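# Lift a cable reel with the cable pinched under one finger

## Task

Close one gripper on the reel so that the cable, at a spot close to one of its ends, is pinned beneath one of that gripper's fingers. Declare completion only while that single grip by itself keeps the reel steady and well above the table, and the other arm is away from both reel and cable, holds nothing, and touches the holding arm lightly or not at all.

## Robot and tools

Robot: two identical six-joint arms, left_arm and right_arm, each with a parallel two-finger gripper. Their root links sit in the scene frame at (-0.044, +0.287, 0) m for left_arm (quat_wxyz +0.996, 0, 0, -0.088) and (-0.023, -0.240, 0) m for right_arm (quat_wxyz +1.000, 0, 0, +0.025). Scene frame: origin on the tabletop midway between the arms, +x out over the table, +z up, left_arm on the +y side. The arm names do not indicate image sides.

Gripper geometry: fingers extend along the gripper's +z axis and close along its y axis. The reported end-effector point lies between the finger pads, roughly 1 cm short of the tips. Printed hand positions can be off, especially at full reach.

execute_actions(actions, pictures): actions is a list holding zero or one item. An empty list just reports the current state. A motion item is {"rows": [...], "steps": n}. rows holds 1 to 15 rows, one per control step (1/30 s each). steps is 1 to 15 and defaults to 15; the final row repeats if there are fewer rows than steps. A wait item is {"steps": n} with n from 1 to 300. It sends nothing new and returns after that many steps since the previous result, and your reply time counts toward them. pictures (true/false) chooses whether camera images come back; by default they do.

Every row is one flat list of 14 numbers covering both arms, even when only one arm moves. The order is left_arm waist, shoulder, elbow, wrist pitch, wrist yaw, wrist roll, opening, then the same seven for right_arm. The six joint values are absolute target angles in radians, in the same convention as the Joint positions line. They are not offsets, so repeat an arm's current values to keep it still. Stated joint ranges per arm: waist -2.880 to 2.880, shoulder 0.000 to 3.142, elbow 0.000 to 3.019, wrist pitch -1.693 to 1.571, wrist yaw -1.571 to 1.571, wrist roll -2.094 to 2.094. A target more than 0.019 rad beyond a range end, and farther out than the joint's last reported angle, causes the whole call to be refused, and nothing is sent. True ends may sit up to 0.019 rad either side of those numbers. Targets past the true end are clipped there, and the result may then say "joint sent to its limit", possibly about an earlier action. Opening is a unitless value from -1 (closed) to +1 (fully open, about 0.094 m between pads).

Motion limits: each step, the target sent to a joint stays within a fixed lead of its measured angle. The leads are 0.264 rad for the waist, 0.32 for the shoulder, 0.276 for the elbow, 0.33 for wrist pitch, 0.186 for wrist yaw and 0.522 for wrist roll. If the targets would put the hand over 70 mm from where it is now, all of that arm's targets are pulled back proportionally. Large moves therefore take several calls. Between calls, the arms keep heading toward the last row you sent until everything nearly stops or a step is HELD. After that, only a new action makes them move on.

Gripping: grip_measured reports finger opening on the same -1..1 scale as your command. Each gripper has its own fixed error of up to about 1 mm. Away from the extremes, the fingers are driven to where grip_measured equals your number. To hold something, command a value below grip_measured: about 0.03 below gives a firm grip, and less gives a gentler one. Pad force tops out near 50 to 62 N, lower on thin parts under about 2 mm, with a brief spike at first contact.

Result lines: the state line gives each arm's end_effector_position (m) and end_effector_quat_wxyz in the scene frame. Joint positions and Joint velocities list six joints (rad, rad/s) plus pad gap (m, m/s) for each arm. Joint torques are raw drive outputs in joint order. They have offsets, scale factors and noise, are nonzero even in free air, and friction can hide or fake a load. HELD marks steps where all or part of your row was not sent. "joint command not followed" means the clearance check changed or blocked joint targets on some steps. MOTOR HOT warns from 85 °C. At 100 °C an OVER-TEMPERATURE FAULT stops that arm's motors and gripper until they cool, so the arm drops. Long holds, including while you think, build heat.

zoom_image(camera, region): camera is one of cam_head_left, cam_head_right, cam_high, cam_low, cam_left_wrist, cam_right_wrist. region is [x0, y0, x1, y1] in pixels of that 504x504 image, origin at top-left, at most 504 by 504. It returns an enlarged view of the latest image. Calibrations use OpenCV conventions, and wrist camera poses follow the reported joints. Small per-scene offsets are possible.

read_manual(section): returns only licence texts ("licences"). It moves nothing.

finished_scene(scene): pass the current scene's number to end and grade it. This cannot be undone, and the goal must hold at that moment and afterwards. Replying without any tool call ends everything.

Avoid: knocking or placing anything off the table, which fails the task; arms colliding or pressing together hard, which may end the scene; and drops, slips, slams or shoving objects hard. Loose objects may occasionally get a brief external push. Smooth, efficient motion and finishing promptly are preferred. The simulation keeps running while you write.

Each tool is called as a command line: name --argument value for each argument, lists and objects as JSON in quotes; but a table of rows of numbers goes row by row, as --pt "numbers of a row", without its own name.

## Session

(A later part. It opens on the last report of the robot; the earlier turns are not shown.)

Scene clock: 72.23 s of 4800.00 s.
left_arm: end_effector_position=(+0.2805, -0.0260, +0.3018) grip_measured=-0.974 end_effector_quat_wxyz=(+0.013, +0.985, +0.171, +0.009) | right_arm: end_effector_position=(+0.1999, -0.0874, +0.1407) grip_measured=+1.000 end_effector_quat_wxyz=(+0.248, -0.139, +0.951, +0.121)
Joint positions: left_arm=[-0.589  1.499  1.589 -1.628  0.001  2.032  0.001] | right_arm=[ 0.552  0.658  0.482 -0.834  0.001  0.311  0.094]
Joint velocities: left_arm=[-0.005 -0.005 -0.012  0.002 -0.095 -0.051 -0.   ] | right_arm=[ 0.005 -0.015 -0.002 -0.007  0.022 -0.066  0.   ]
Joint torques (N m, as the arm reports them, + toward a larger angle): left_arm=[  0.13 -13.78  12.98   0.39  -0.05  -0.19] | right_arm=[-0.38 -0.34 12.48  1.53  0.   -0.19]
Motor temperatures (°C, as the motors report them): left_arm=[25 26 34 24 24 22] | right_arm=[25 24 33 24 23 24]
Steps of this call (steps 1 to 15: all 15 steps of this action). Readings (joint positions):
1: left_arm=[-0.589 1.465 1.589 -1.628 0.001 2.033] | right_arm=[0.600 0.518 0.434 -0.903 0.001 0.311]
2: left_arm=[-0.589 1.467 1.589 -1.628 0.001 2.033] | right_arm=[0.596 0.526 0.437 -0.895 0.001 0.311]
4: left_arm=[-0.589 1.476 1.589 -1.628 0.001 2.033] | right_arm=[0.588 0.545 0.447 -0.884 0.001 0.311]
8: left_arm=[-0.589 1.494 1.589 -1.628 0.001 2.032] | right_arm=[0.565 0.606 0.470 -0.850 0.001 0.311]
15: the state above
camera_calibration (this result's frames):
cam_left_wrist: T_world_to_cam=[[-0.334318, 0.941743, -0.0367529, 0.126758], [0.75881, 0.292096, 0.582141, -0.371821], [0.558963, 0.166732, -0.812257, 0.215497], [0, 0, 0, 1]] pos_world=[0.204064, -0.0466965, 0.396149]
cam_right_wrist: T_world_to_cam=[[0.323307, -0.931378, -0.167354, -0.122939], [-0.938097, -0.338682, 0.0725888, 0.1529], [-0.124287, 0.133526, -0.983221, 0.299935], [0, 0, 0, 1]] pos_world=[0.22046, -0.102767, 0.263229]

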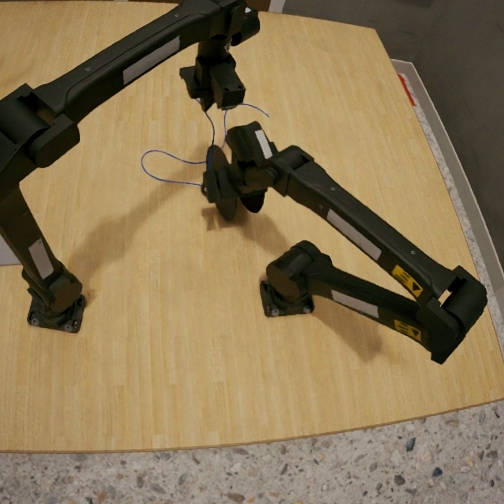

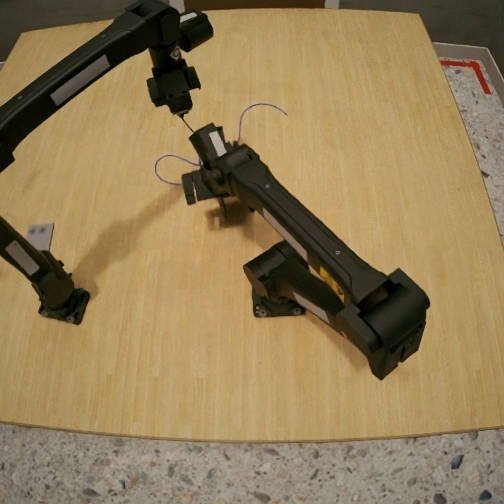

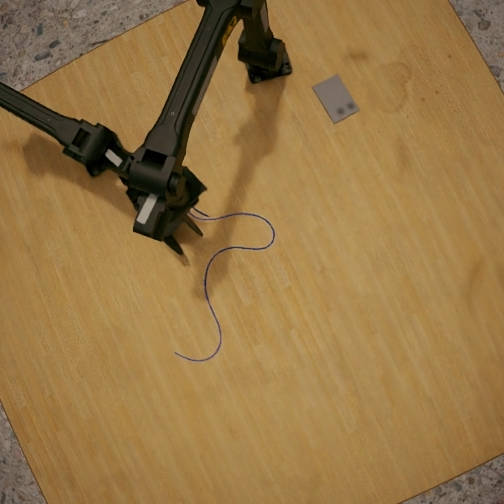

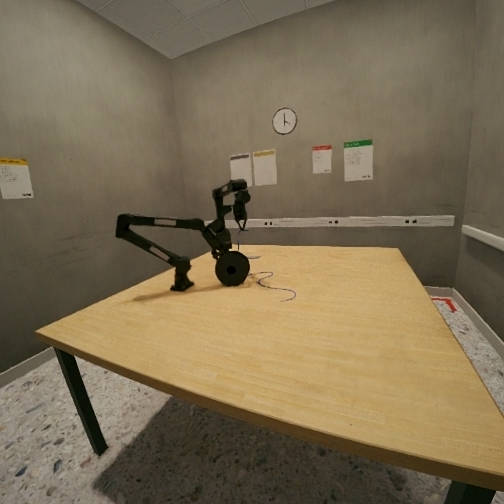

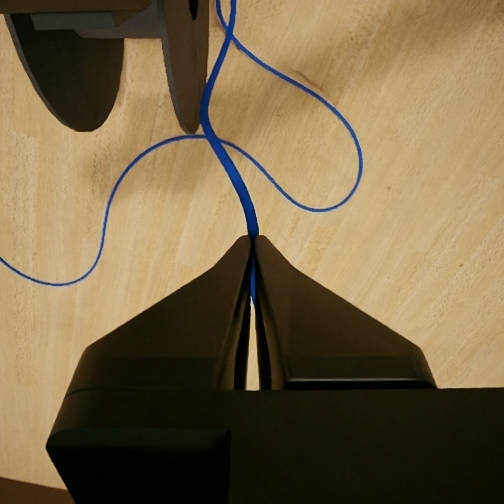

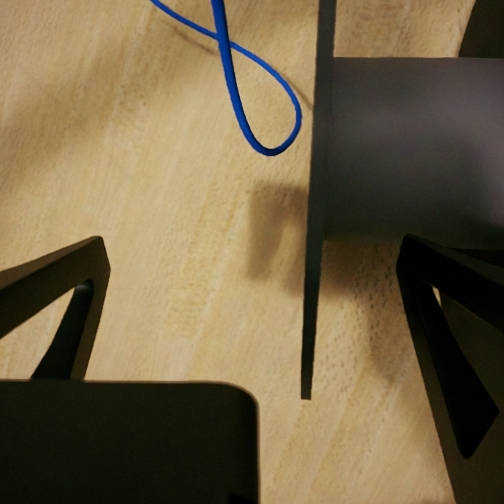

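execute_actions --actions '[{"rows":[[-0.6,1.5,1.62,-1.62,0,2.02,-1,0.55,0.62,0.57,-0.83,0,0.3,1],[-0.6,1.5,1.62,-1.62,0,2.02,-1,0.55,0.62,0.57,-0.83,0,0.3,1],[-0.6,1.5,1.62,-1.62,0,2.02,-1,0.55,0.62,0.57,-0.83,0,0.3,1],[-0.6,1.5,1.62,-1.62,0,2.02,-1,0.55,0.62,0.57,-0.83,0,0.3,1],[-0.6,1.5,1.62,-1.62,0,2.02,-1,0.55,0.62,0.57,-0.83,0,0.3,1],[-0.6,1.5,1.62,-1.62,0,2.02,-1,0.53,0.7,0.59,-0.83,0,0.3,1]],"steps":15}]'

Scene clock: 74.40 s of 4800.00 s.
left_arm: end_effector_position=(+0.2805, -0.0260, +0.3018) grip_measured=-0.974 end_effector_quat_wxyz=(+0.013, +0.985, +0.171, +0.009) | right_arm: end_effector_position=(+0.2137, -0.0803, +0.1563) grip_measured=+1.000 end_effector_quat_wxyz=(+0.253, -0.136, +0.950, +0.122)
Joint positions: left_arm=[-0.589  1.499  1.589 -1.628  0.001  2.032  0.001] | right_arm=[ 0.546  0.703  0.536 -0.834  0.001  0.311  0.094]
Joint velocities: left_arm=[-0.005  0.005  0.007  0.002 -0.037  0.037 -0.   ] | right_arm=[ 0.005 -0.005 -0.007  0.012 -0.051 -0.022  0.   ]
Joint torques (N m, as the arm reports them, + toward a larger angle): left_arm=[ -0.07 -15.14  12.87   0.4   -0.04  -0.2 ] | right_arm=[-0.73 -0.68 12.14  1.07  0.07 -0.21]
Motor temperatures (°C, as the motors report them): left_arm=[25 27 34 24 24 22] | right_arm=[25 24 34 24 23 24]
Steps of this call (steps 1 to 15: the robot went on to your last target; steps 16 to 50: nothing new was sent; steps 51 to 65: all 15 steps of this action). Readings (joint positions):
51: left_arm=[-0.589 1.499 1.589 -1.628 0.001 2.032] | right_arm=[0.552 0.656 0.483 -0.834 0.001 0.311]
52: left_arm=[-0.589 1.499 1.589 -1.628 0.001 2.032] | right_arm=[0.552 0.651 0.485 -0.834 0.001 0.311]
54: left_arm=[-0.589 1.499 1.589 -1.628 0.001 2.032] | right_arm=[0.552 0.638 0.493 -0.834 0.001 0.311]
58: left_arm=[-0.589 1.499 1.589 -1.628 0.001 2.032] | right_arm=[0.549 0.655 0.522 -0.834 0.001 0.311]
65: the state above
camera_calibration (this result's frames):
cam_left_wrist: T_world_to_cam=[[-0.334318, 0.941743, -0.0367529, 0.126758], [0.75881, 0.292096, 0.582141, -0.371821], [0.558963, 0.166732, -0.812257, 0.215497], [0, 0, 0, 1]] pos_world=[0.204064, -0.0466965, 0.396149]
cam_right_wrist: T_world_to_cam=[[0.318128, -0.932747, -0.16964, -0.116808], [-0.940897, -0.332569, 0.0641203, 0.16951], [-0.116225, 0.139215, -0.983418, 0.314882], [0, 0, 0, 1]] pos_world=[0.233249, -0.0964148, 0.278976]

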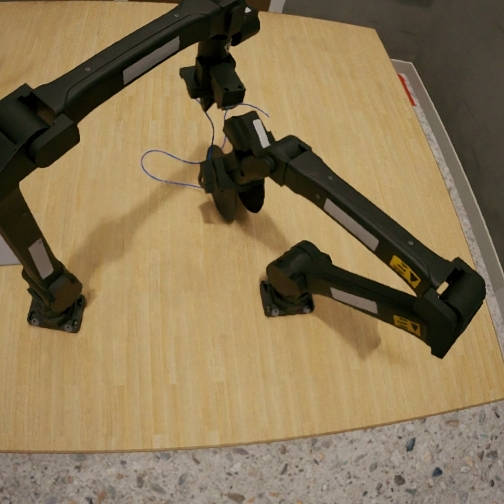

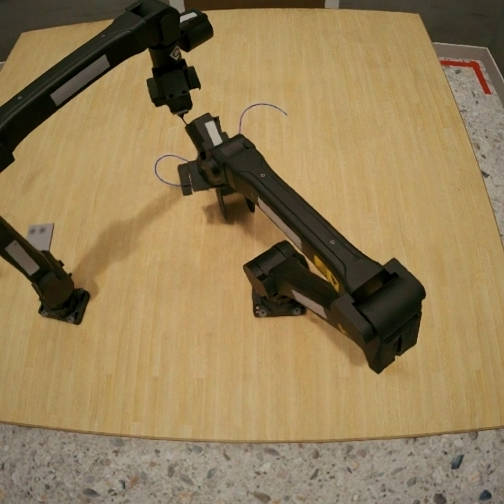

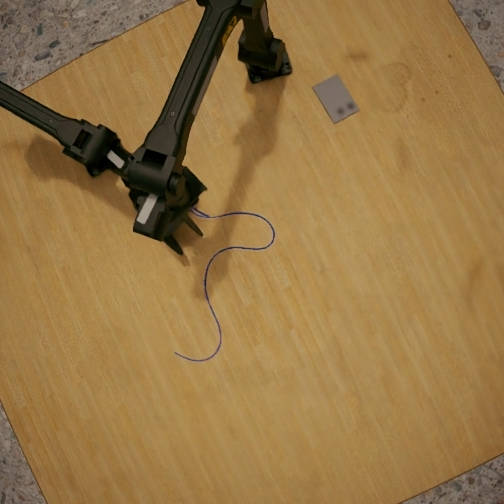

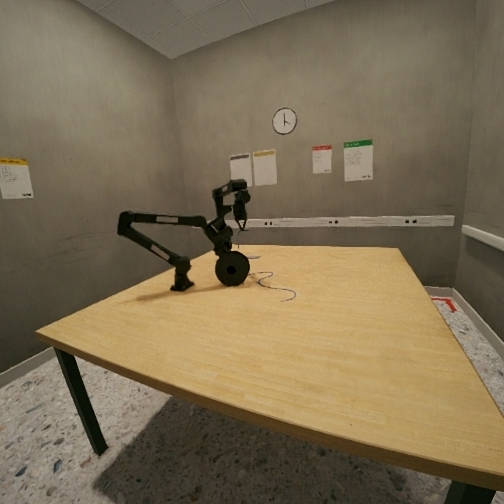

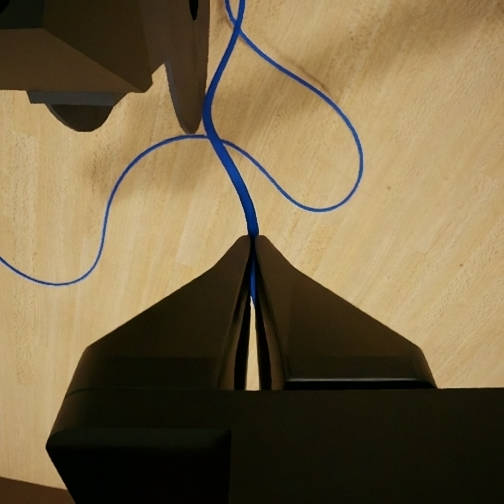

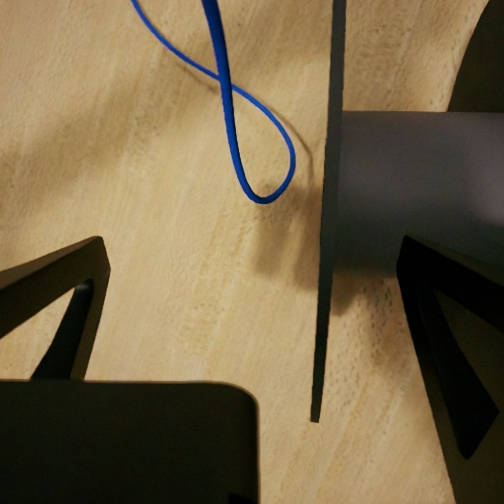

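execute_actions --actions '[{"rows":[[-0.6,1.5,1.62,-1.62,0,2.02,-1,0.51,0.8,0.65,-0.83,0,0.3,1]],"steps":15}]'

Scene clock: 76.00 s of 4800.00 s.
left_arm: end_effector_position=(+0.2819, -0.0254, +0.3036) grip_measured=-0.974 end_effector_quat_wxyz=(+0.015, +0.985, +0.172, +0.012) | right_arm: end_effector_position=(+0.2302, -0.0765, +0.1521) grip_measured=+1.000 end_effector_quat_wxyz=(+0.230, -0.127, +0.959, +0.108)
Joint positions: left_arm=[-0.587  1.497  1.592 -1.627 -0.002  2.032  0.001] | right_arm=[ 0.525  0.805  0.582 -0.834  0.001  0.311  0.094]
Joint velocities: left_arm=[-0.005 -0.015  0.002  0.007  0.066  0.007  0.   ] | right_arm=[-0.015 -0.005 -0.007 -0.007  0.051  0.081  0.   ]
Joint torques (N m, as the arm reports them, + toward a larger angle): left_arm=[ -0.69 -14.67  12.73   0.36   0.12  -0.18] | right_arm=[ 0.16 -1.83 13.04  1.04  0.02 -0.2 ]
Motor temperatures (°C, as the motors report them): left_arm=[25 27 34 24 24 22] | right_arm=[25 24 34 24 22 24]
Steps of this call (steps 1 to 15: the robot went on to your last target; steps 16 to 33: nothing new was sent; steps 34 to 48: all 15 steps of this action). Readings (joint positions):
34: left_arm=[-0.589 1.499 1.589 -1.628 0.001 2.032] | right_arm=[0.544 0.710 0.540 -0.835 0.001 0.311]
35: left_arm=[-0.589 1.499 1.589 -1.628 0.001 2.032] | right_arm=[0.539 0.727 0.550 -0.835 0.001 0.311]
37: left_arm=[-0.589 1.499 1.589 -1.628 0.000 2.032] | right_arm=[0.529 0.772 0.576 -0.835 0.001 0.311]
41: left_arm=[-0.585 1.497 1.592 -1.627 -0.003 2.032] | right_arm=[0.525 0.805 0.581 -0.834 0.001 0.311]
48: the state above
camera_calibration (this result's frames):
cam_left_wrist: T_world_to_cam=[[-0.336322, 0.940861, -0.0408501, 0.128537], [0.754304, 0.295098, 0.586466, -0.374106], [0.563838, 0.166428, -0.808943, 0.21375], [0, 0, 0, 1]] pos_world=[0.204899, -0.0461111, 0.397563]
cam_right_wrist: T_world_to_cam=[[0.291719, -0.943842, -0.155119, -0.116195], [-0.943252, -0.310771, 0.117034, 0.180748], [-0.158668, 0.112175, -0.980939, 0.319438], [0, 0, 0, 1]] pos_world=[0.255071, -0.0893317, 0.274171]

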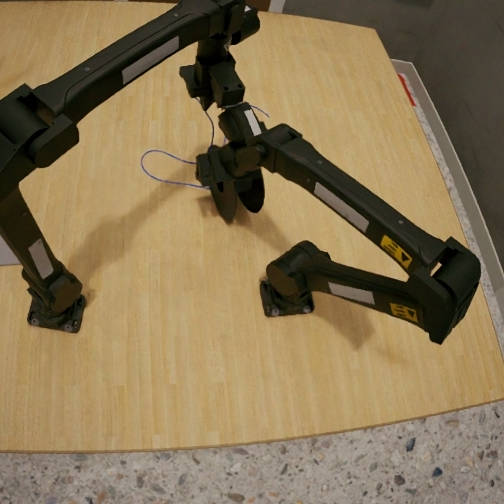

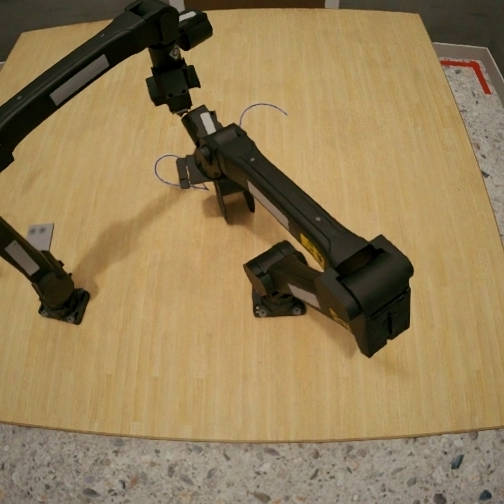

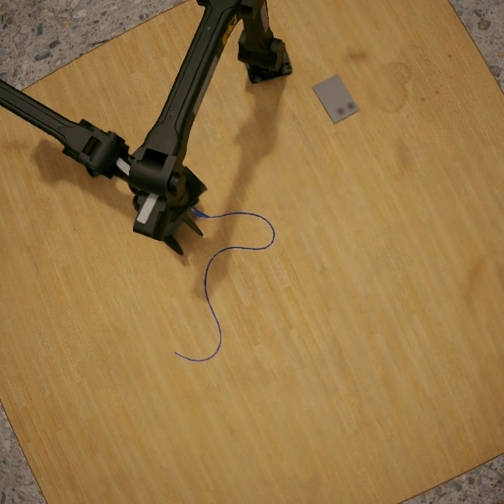

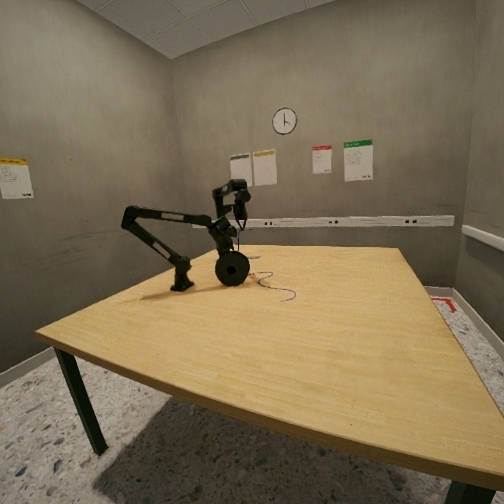

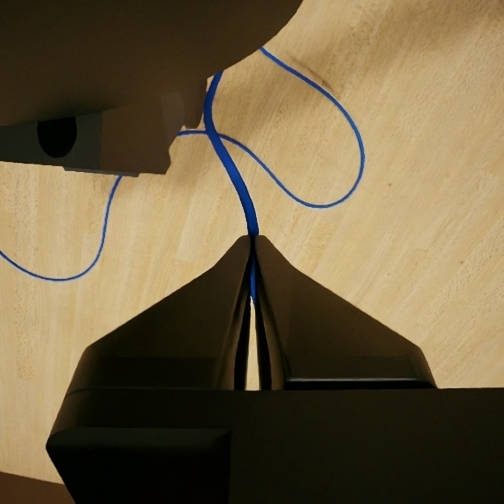

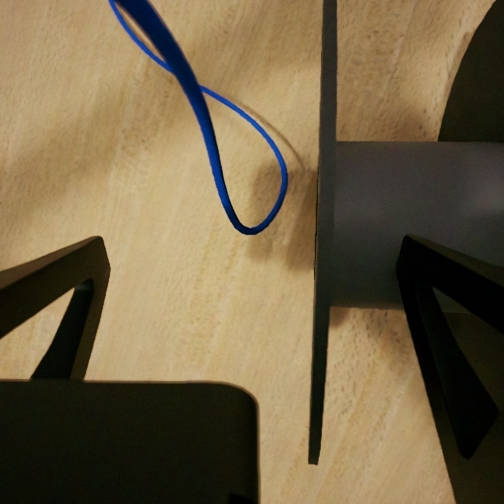

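execute_actions --actions '[{"rows":[[-0.55,1.25,1.25,-1.1,0,2.02,-1,0.53,0.72,0.6,-0.83,0,0.3,1]],"steps":15}]' --pictures false

execute_actions --actions '[{"rows":[[-0.67,1.15,1.09,-0.94,0,2.02,-1,0.53,0.72,0.6,-0.83,0,0.3,1]],"steps":15}]'

Scene clock: 79.33 s of 4800.00 s.
left_arm: end_effector_position=(+0.2935, -0.0184, +0.2987) grip_measured=-0.974 end_effector_quat_wxyz=(+0.187, +0.955, +0.183, +0.140) | right_arm: end_effector_position=(+0.2216, -0.0818, +0.1658) grip_measured=+1.000 end_effector_quat_wxyz=(+0.258, -0.127, +0.950, +0.122)
Joint positions: left_arm=[-0.557  1.236  1.255 -1.117  0.003  2.029  0.001] | right_arm=[ 0.526  0.712  0.56  -0.84   0.     0.311  0.094]
Joint velocities: left_arm=[-0.005  0.122  0.002 -0.017 -0.051  0.007 -0.   ] | right_arm=[-0.005 -0.005 -0.002 -0.007  0.007 -0.022  0.   ]
Joint torques (N m, as the arm reports them, + toward a larger angle): left_arm=[  1.18 -10.11  10.6    1.63  -0.14  -0.21] | right_arm=[ 1.3   0.04 10.96  1.27  0.04 -0.19]
Motor temperatures (°C, as the motors report them): left_arm=[25 27 34 24 24 22] | right_arm=[25 24 35 24 22 24]
Steps of this call (steps 1 to 15: the robot went on to your last target; steps 16 to 85: nothing new was sent; steps 86 to 100: all 15 steps of this action). Readings (joint positions):
86: left_arm=[-0.584 1.469 1.549 -1.552 0.017 2.034] | right_arm=[0.525 0.801 0.579 -0.835 0.001 0.311]
87: left_arm=[-0.579 1.409 1.465 -1.429 0.017 2.029] | right_arm=[0.526 0.795 0.564 -0.840 0.000 0.311]
89: left_arm=[-0.567 1.288 1.309 -1.243 0.005 2.029] | right_arm=[0.526 0.770 0.559 -0.841 0.000 0.311]
93: left_arm=[-0.557 1.207 1.255 -1.140 0.003 2.029] | right_arm=[0.526 0.717 0.560 -0.840 0.000 0.311]
100: the state above

Scene clock: 79.83 s of 4800.00 s.
left_arm: end_effector_position=(+0.2503, -0.0398, +0.2728) grip_measured=-0.974 end_effector_quat_wxyz=(+0.227, +0.952, +0.137, +0.154) | right_arm: end_effector_position=(+0.2216, -0.0818, +0.1656) grip_measured=+1.000 end_effector_quat_wxyz=(+0.258, -0.127, +0.950, +0.122)
Joint positions: left_arm=[-0.661  1.149  1.092 -0.958 -0.004  2.019  0.001] | right_arm=[ 0.526  0.713  0.56  -0.84   0.     0.311  0.094]
Joint velocities: left_arm=[-0.005 -0.005 -0.007  0.002 -0.037  0.007 -0.001] | right_arm=[ 0.005 -0.015  0.007 -0.002  0.051  0.095  0.   ]
Joint torques (N m, as the arm reports them, + toward a larger angle): left_arm=[ 0.39 -9.43 10.99  1.73  0.17 -0.1 ] | right_arm=[ 0.57  0.3  11.09  1.12  0.05 -0.18]
Motor temperatures (°C, as the motors report them): left_arm=[25 27 34 24 24 22] | right_arm=[25 24 35 24 22 24]
Steps of this call (steps 1 to 15: all 15 steps of this action). Readings (joint positions):
1: left_arm=[-0.564 1.229 1.229 -1.073 -0.000 2.029] | right_arm=[0.526 0.712 0.560 -0.840 0.000 0.311]
2: left_arm=[-0.579 1.210 1.186 -1.017 -0.001 2.029] | right_arm=[0.526 0.712 0.560 -0.840 0.000 0.311]
4: left_arm=[-0.627 1.176 1.116 -0.980 -0.001 2.029] | right_arm=[0.526 0.712 0.560 -0.840 0.000 0.311]
8: left_arm=[-0.661 1.153 1.092 -0.961 -0.005 2.019] | right_arm=[0.526 0.711 0.560 -0.841 0.000 0.311]
15: the state above
camera_calibration (this result's frames):
cam_left_wrist: T_world_to_cam=[[-0.18645, 0.857606, -0.47932, 0.208988], [0.547471, 0.495801, 0.674134, -0.292072], [0.815789, -0.136721, -0.561957, 0.066481], [0, 0, 0, 1]] pos_world=[0.144632, -0.0253306, 0.334427]
cam_right_wrist: T_world_to_cam=[[0.301526, -0.937738, -0.172421, -0.115407], [-0.947522, -0.314856, 0.0553871, 0.180197], [-0.106226, 0.146672, -0.983465, 0.323499], [0, 0, 0, 1]] pos_world=[0.239902, -0.0989337, 0.288271]

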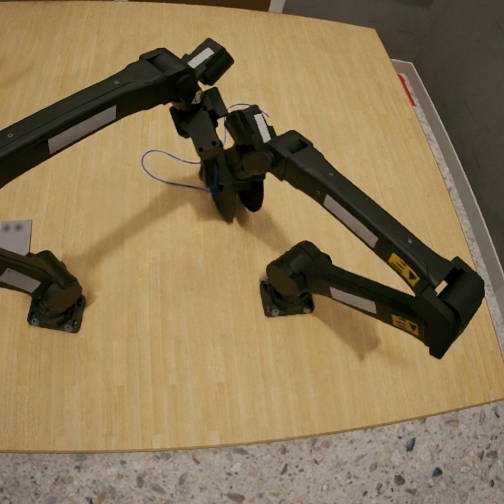

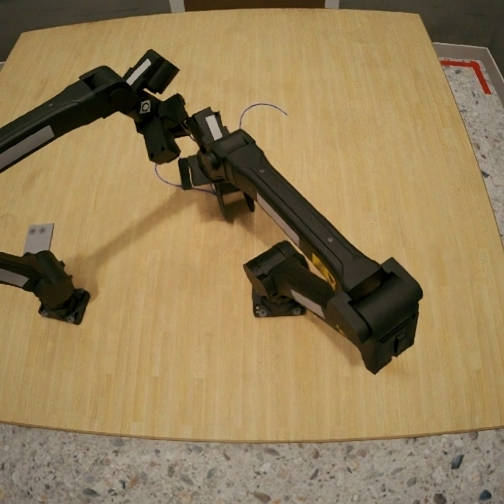

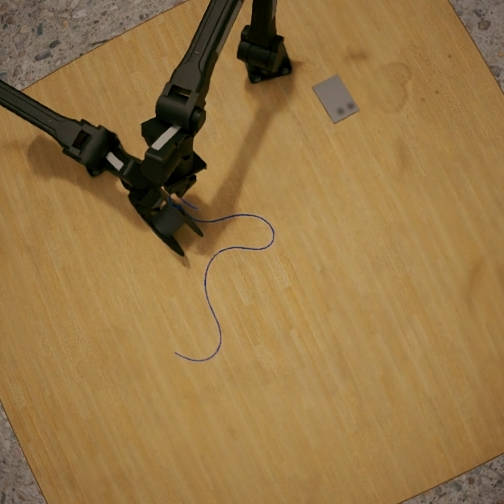

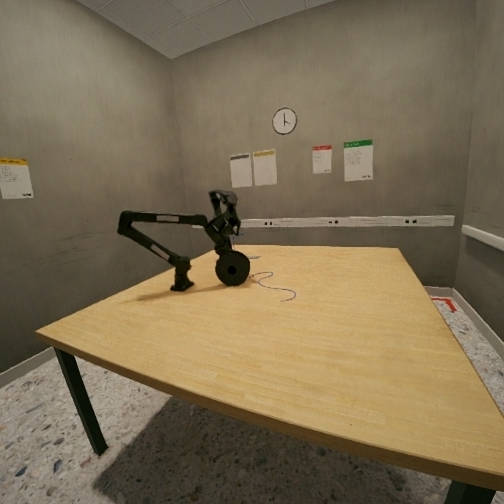

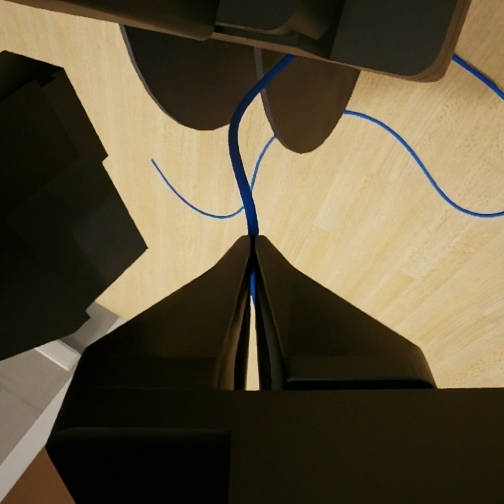

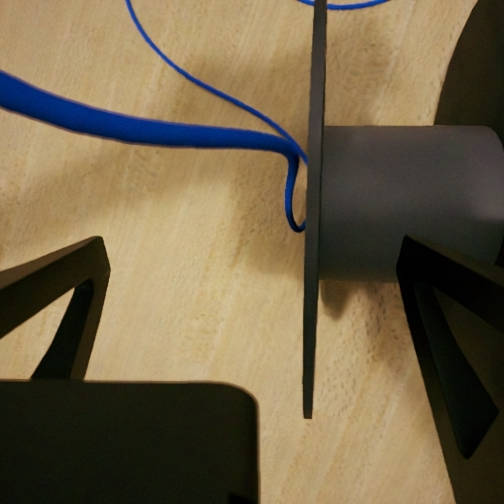

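execute_actions --actions '[{"rows":[[-0.73,1.1,1.08,-0.94,0,2.02,-1,0.53,0.74,0.6,-0.83,0,0.3,1]],"steps":15}]'

Scene clock: 81.67 s of 4800.00 s.
left_arm: end_effector_position=(+0.2246, -0.0517, +0.2969) grip_measured=-0.974 end_effector_quat_wxyz=(+0.258, +0.946, +0.110, +0.162) | right_arm: end_effector_position=(+0.2221, -0.0815, +0.1601) grip_measured=+1.000 end_effector_quat_wxyz=(+0.249, -0.127, +0.953, +0.118)
Joint positions: left_arm=[-0.723  1.092  1.09  -0.951 -0.003  2.012  0.001] | right_arm=[ 0.526  0.733  0.56  -0.84   0.     0.311  0.094]
Joint velocities: left_arm=[-0.005 -0.015 -0.012  0.002 -0.037  0.037  0.   ] | right_arm=[-0.015 -0.005 -0.007 -0.002  0.007  0.037  0.   ]
Joint torques (N m, as the arm reports them, + toward a larger angle): left_arm=[ 0.14 -7.5  10.26  1.52  0.12 -0.06] | right_arm=[ 0.93  0.39 11.13  1.53  0.01 -0.16]
Motor temperatures (°C, as the motors report them): left_arm=[25 27 34 24 24 22] | right_arm=[25 24 36 24 22 24]
Steps of this call (steps 1 to 15: the robot went on to your last target; steps 16 to 40: nothing new was sent; steps 41 to 55: all 15 steps of this action). Readings (joint positions):
41: left_arm=[-0.665 1.147 1.091 -0.957 -0.004 2.019] | right_arm=[0.526 0.714 0.560 -0.840 0.000 0.311]
42: left_arm=[-0.671 1.142 1.090 -0.956 -0.007 2.016] | right_arm=[0.526 0.716 0.560 -0.840 0.000 0.311]
44: left_arm=[-0.681 1.125 1.090 -0.951 -0.009 2.012] | right_arm=[0.526 0.720 0.560 -0.840 0.000 0.311]
48: left_arm=[-0.706 1.095 1.090 -0.951 -0.004 2.012] | right_arm=[0.526 0.728 0.560 -0.840 0.000 0.311]
55: the state above
camera_calibration (this result's frames):
cam_left_wrist: T_world_to_cam=[[-0.119517, 0.840277, -0.52882, 0.224661], [0.550788, 0.499275, 0.668848, -0.287345], [0.826043, -0.211329, -0.522486, 0.0815319], [0, 0, 0, 1]] pos_world=[0.117768, -0.0280828, 0.353595]
cam_right_wrist: T_world_to_cam=[[0.298646, -0.939607, -0.167179, -0.116532], [-0.946417, -0.314139, 0.0749097, 0.177817], [-0.122903, 0.135849, -0.983077, 0.320896], [0, 0, 0, 1]] pos_world=[0.24253, -0.0972285, 0.282663]

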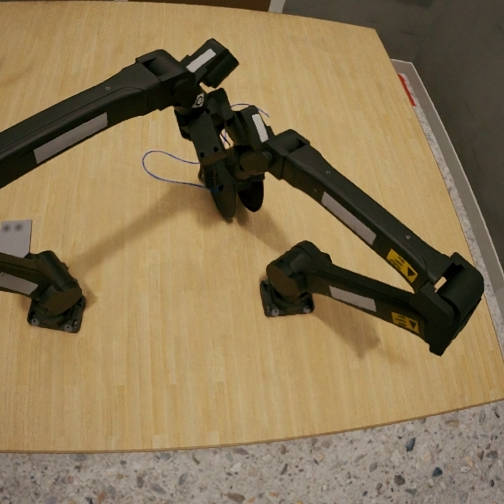

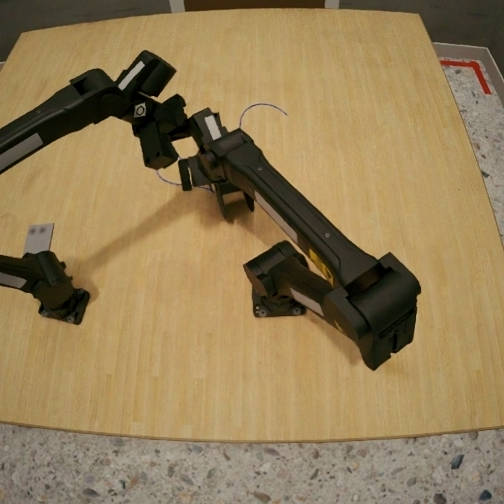

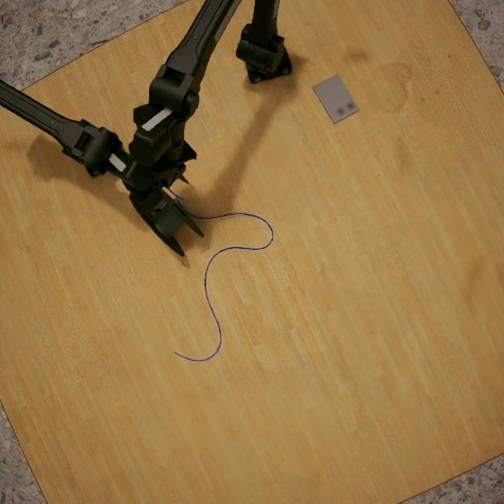

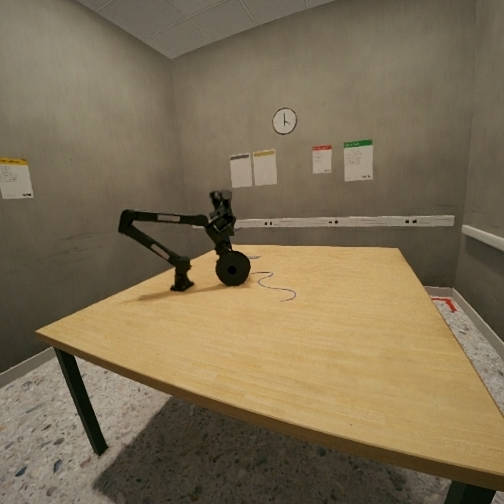

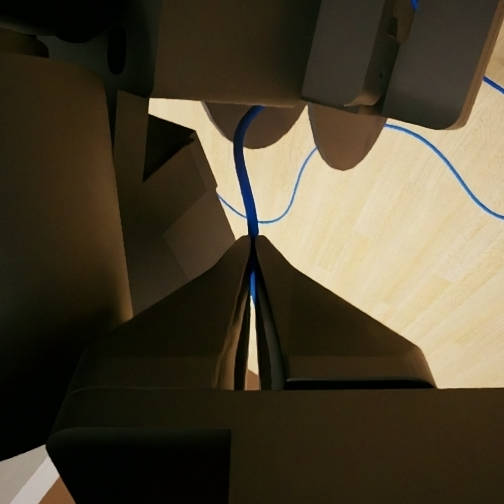

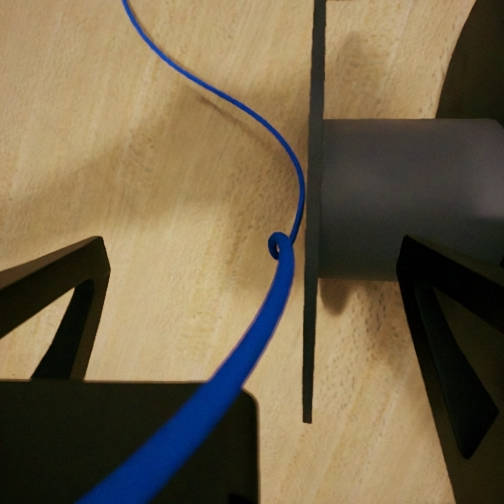

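execute_actions --actions '[{"rows":[[-0.73,1.1,1.08,-0.94,0,2.02,-1,0.53,0.74,0.6,-0.83,0,0.3,0],[-0.73,1.1,1.08,-0.94,0,2.02,-1,0.53,0.74,0.6,-0.83,0,0.3,0],[-0.73,1.1,1.08,-0.94,0,2.02,-1,0.53,0.74,0.6,-0.83,0,0.3,0],[-0.73,1.1,1.08,-0.94,0,2.02,-1,0.53,0.74,0.6,-0.83,0,0.3,0],[-0.73,1.1,1.08,-0.94,0,2.02,-1,0.53,0.74,0.6,-0.83,0,0.3,-1]],"steps":15}]'

Scene clock: 83.37 s of 4800.00 s.
left_arm: end_effector_position=(+0.2246, -0.0517, +0.2969) grip_measured=-0.974 end_effector_quat_wxyz=(+0.258, +0.946, +0.110, +0.162) | right_arm: end_effector_position=(+0.2254, -0.0786, +0.1680) grip_measured=-0.951 end_effector_quat_wxyz=(+0.259, -0.134, +0.949, +0.122)
Joint positions: left_arm=[-0.723  1.092  1.09  -0.951 -0.003  2.012  0.001] | right_arm=[ 0.526  0.729  0.572 -0.834 -0.002  0.297  0.002]
Joint velocities: left_arm=[-0.024 -0.005  0.002 -0.002 -0.037 -0.037 -0.   ] | right_arm=[-0.015 -0.015  0.007 -0.017  0.007  0.037 -0.   ]
Joint torques (N m, as the arm reports them, + toward a larger angle): left_arm=[ 0.11 -7.73 10.32  1.55  0.09 -0.08] | right_arm=[ 0.72 -0.87 10.18  1.09  0.08 -0.08]
Motor temperatures (°C, as the motors report them): left_arm=[25 27 34 24 24 22] | right_arm=[25 24 36 24 23 24]
Steps of this call (steps 1 to 15: the robot went on to your last target; steps 16 to 36: nothing new was sent; steps 37 to 51: all 15 steps of this action). Readings (joint positions):
37: left_arm=[-0.723 1.092 1.090 -0.951 -0.003 2.012] | right_arm=[0.526 0.733 0.560 -0.840 0.000 0.311]
38: left_arm=[-0.723 1.092 1.090 -0.951 -0.003 2.012] | right_arm=[0.526 0.733 0.560 -0.840 0.000 0.311]
40: left_arm=[-0.723 1.092 1.090 -0.951 -0.003 2.012] | right_arm=[0.526 0.733 0.560 -0.840 0.000 0.311]
44: left_arm=[-0.723 1.092 1.090 -0.951 -0.003 2.012] | right_arm=[0.526 0.732 0.561 -0.841 0.023 0.300]
51: the state above
camera_calibration (this result's frames):
cam_left_wrist: T_world_to_cam=[[-0.119517, 0.840277, -0.52882, 0.224661], [0.550788, 0.499275, 0.668848, -0.287345], [0.826043, -0.211329, -0.522486, 0.0815319], [0, 0, 0, 1]] pos_world=[0.117768, -0.0280828, 0.353595]
cam_right_wrist: T_world_to_cam=[[0.314592, -0.934301, -0.167674, -0.116592], [-0.943515, -0.32713, 0.0525769, 0.183327], [-0.103974, 0.141662, -0.98444, 0.325062], [0, 0, 0, 1]] pos_world=[0.243448, -0.0950092, 0.290816]

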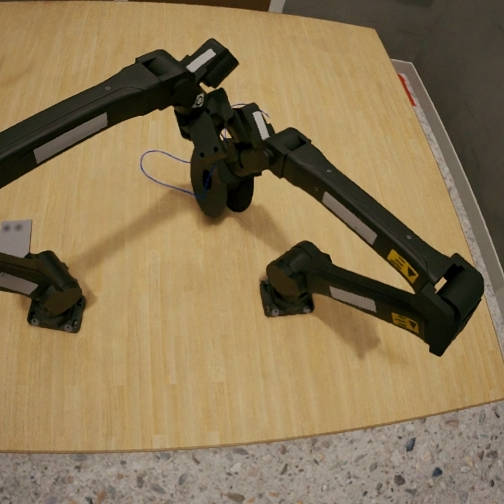

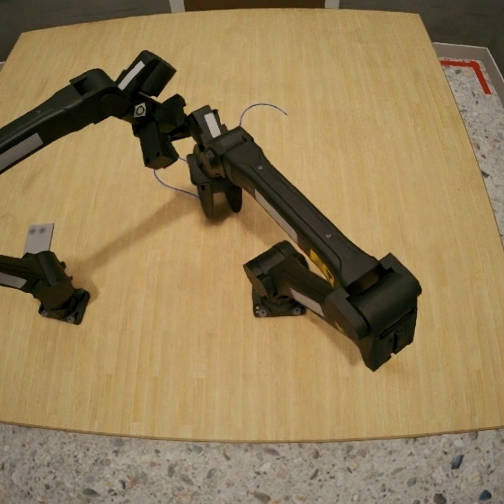

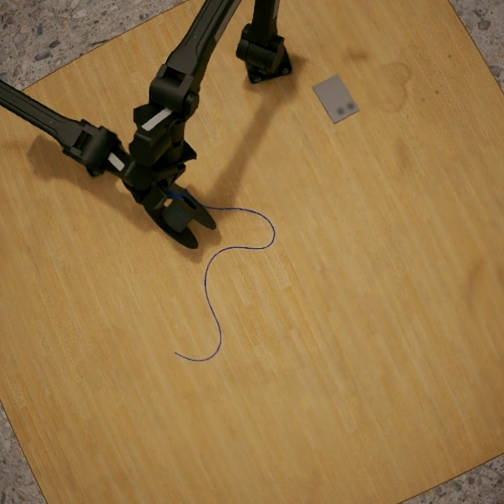

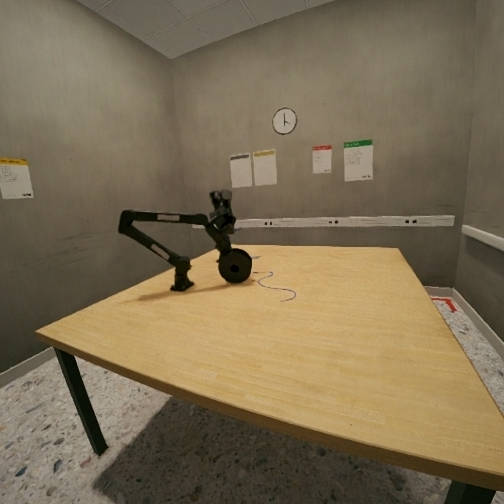

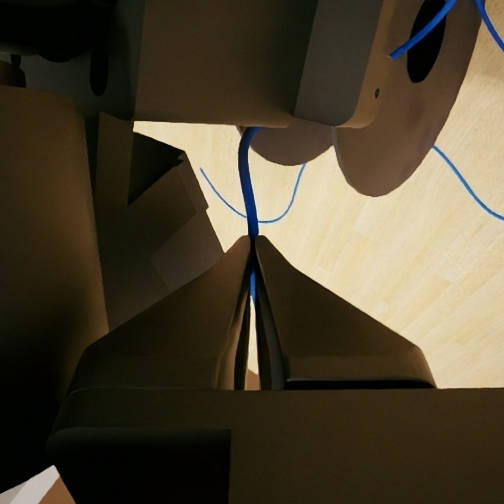

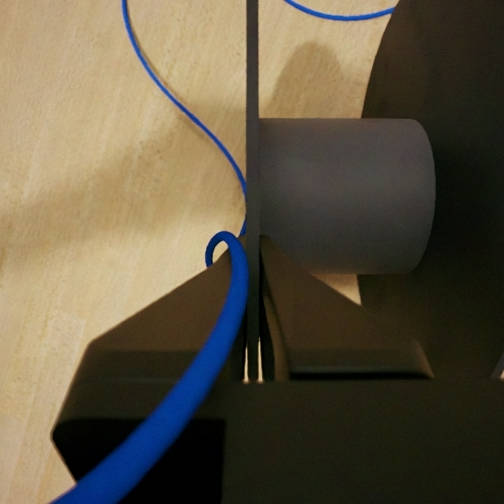

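execute_actions --actions '[{"rows":[[-0.73,1.1,1.08,-0.94,0,2.02,-1,0.53,0.74,0.6,-0.83,0,0.3,0.2],[-0.73,1.1,1.08,-0.94,0,2.02,-1,0.53,0.74,0.6,-0.83,0,0.3,0.2],[-0.73,1.1,1.08,-0.94,0,2.02,-1,0.53,0.74,0.6,-0.83,0,0.3,0.2],[-0.73,1.1,1.08,-0.94,0,2.02,-1,0.53,0.74,0.6,-0.83,0,0.3,0.2],[-0.73,1.1,1.08,-0.94,0,2.02,-1,0.53,0.74,0.6,-0.83,0,0.3,0.2],[-0.75,1.09,1.08,-0.94,0,2.02,-1,0.52,0.8,0.6,-0.8,0,0.3,0.2]],"steps":15}]'

Scene clock: 85.17 s of 4800.00 s.
left_arm: end_effector_position=(+0.2203, -0.0541, +0.2949) grip_measured=-0.974 end_effector_quat_wxyz=(+0.256, +0.947, +0.104, +0.161) | right_arm: end_effector_position=(+0.2303, -0.0753, +0.1510) grip_measured=+0.199 end_effector_quat_wxyz=(+0.236, -0.134, +0.956, +0.112)
Joint positions: left_arm=[-0.737  1.092  1.087 -0.951 -0.008  2.012  0.001] | right_arm=[ 0.526  0.799  0.572 -0.816 -0.003  0.297  0.056]
Joint velocities: left_arm=[-0.005 -0.015 -0.007 -0.012 -0.022  0.007  0.001] | right_arm=[-0.005 -0.005  0.002  0.002 -0.007 -0.007  0.001]
Joint torques (N m, as the arm reports them, + toward a larger angle): left_arm=[-0.17 -8.37 10.62  1.5   0.35 -0.06] | right_arm=[ 0.29 -1.04 10.22  1.44  0.17 -0.06]
Motor temperatures (°C, as the motors report them): left_arm=[25 26 33 24 24 22] | right_arm=[25 24 36 24 23 24]
Steps of this call (steps 1 to 15: the robot went on to your last target; steps 16 to 39: nothing new was sent; steps 40 to 54: all 15 steps of this action). Readings (joint positions):
40: left_arm=[-0.723 1.092 1.090 -0.951 -0.003 2.012] | right_arm=[0.526 0.729 0.572 -0.834 -0.002 0.297]
41: left_arm=[-0.723 1.092 1.090 -0.951 -0.003 2.012] | right_arm=[0.526 0.730 0.572 -0.834 -0.002 0.297]
43: left_arm=[-0.723 1.092 1.090 -0.951 -0.003 2.012] | right_arm=[0.526 0.731 0.572 -0.834 -0.002 0.297]
47: left_arm=[-0.730 1.092 1.090 -0.951 -0.003 2.012] | right_arm=[0.526 0.761 0.572 -0.820 -0.003 0.297]
54: the state above
camera_calibration (this result's frames):
cam_left_wrist: T_world_to_cam=[[-0.109949, 0.844558, -0.524055, 0.221814], [0.555177, 0.489519, 0.672421, -0.285005], [0.824433, -0.217011, -0.522701, 0.0836413], [0, 0, 0, 1]] pos_world=[0.11366, -0.0296685, 0.351606]
cam_right_wrist: T_world_to_cam=[[0.307728, -0.938639, -0.15576, -0.118476], [-0.94005, -0.325223, 0.102643, 0.181663], [-0.147002, 0.114836, -0.982448, 0.315935], [0, 0, 0, 1]] pos_world=[0.253674, -0.0884061, 0.273289]

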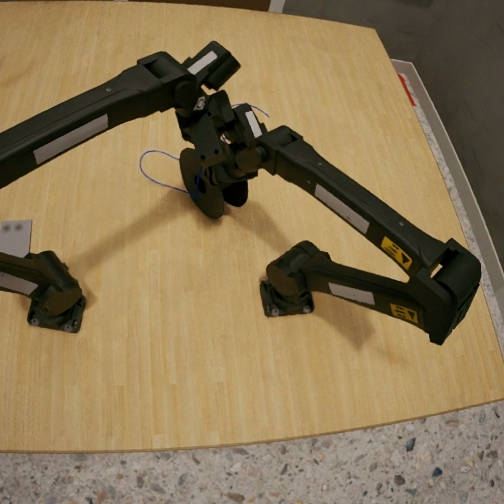

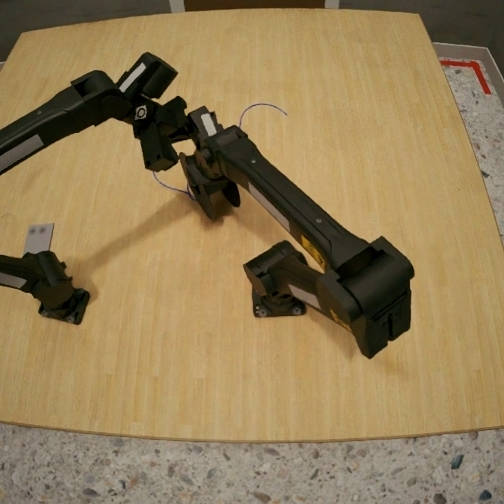

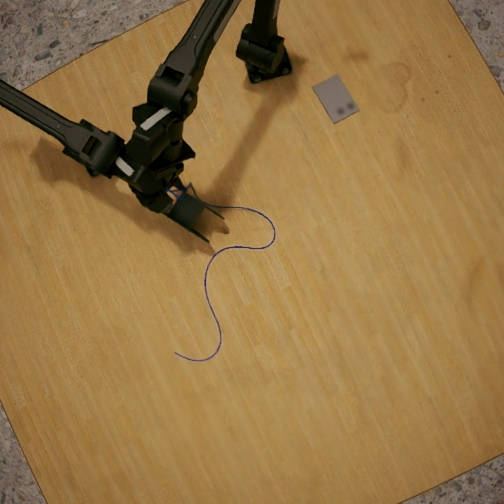

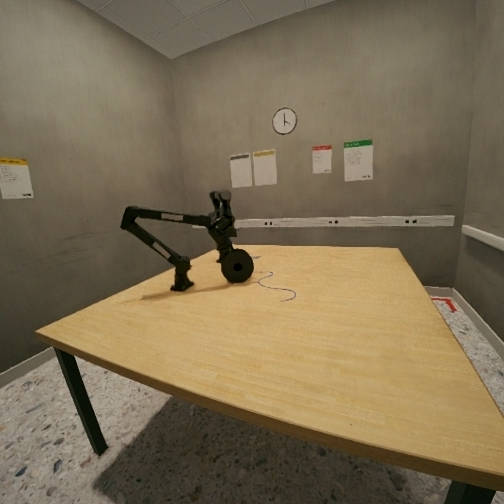

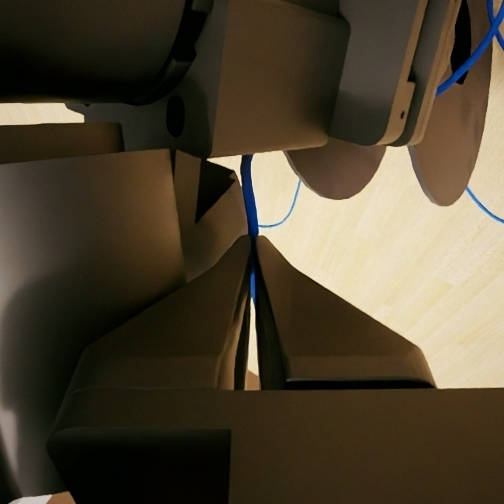

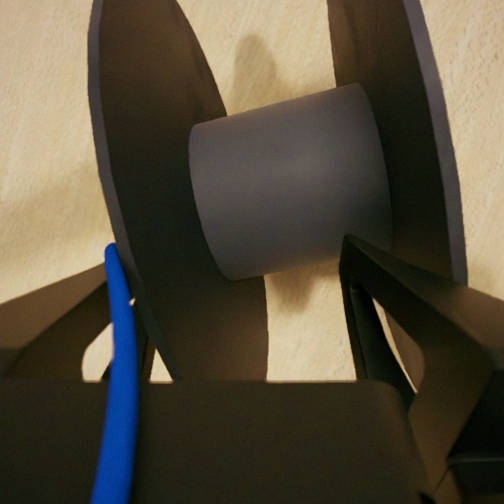

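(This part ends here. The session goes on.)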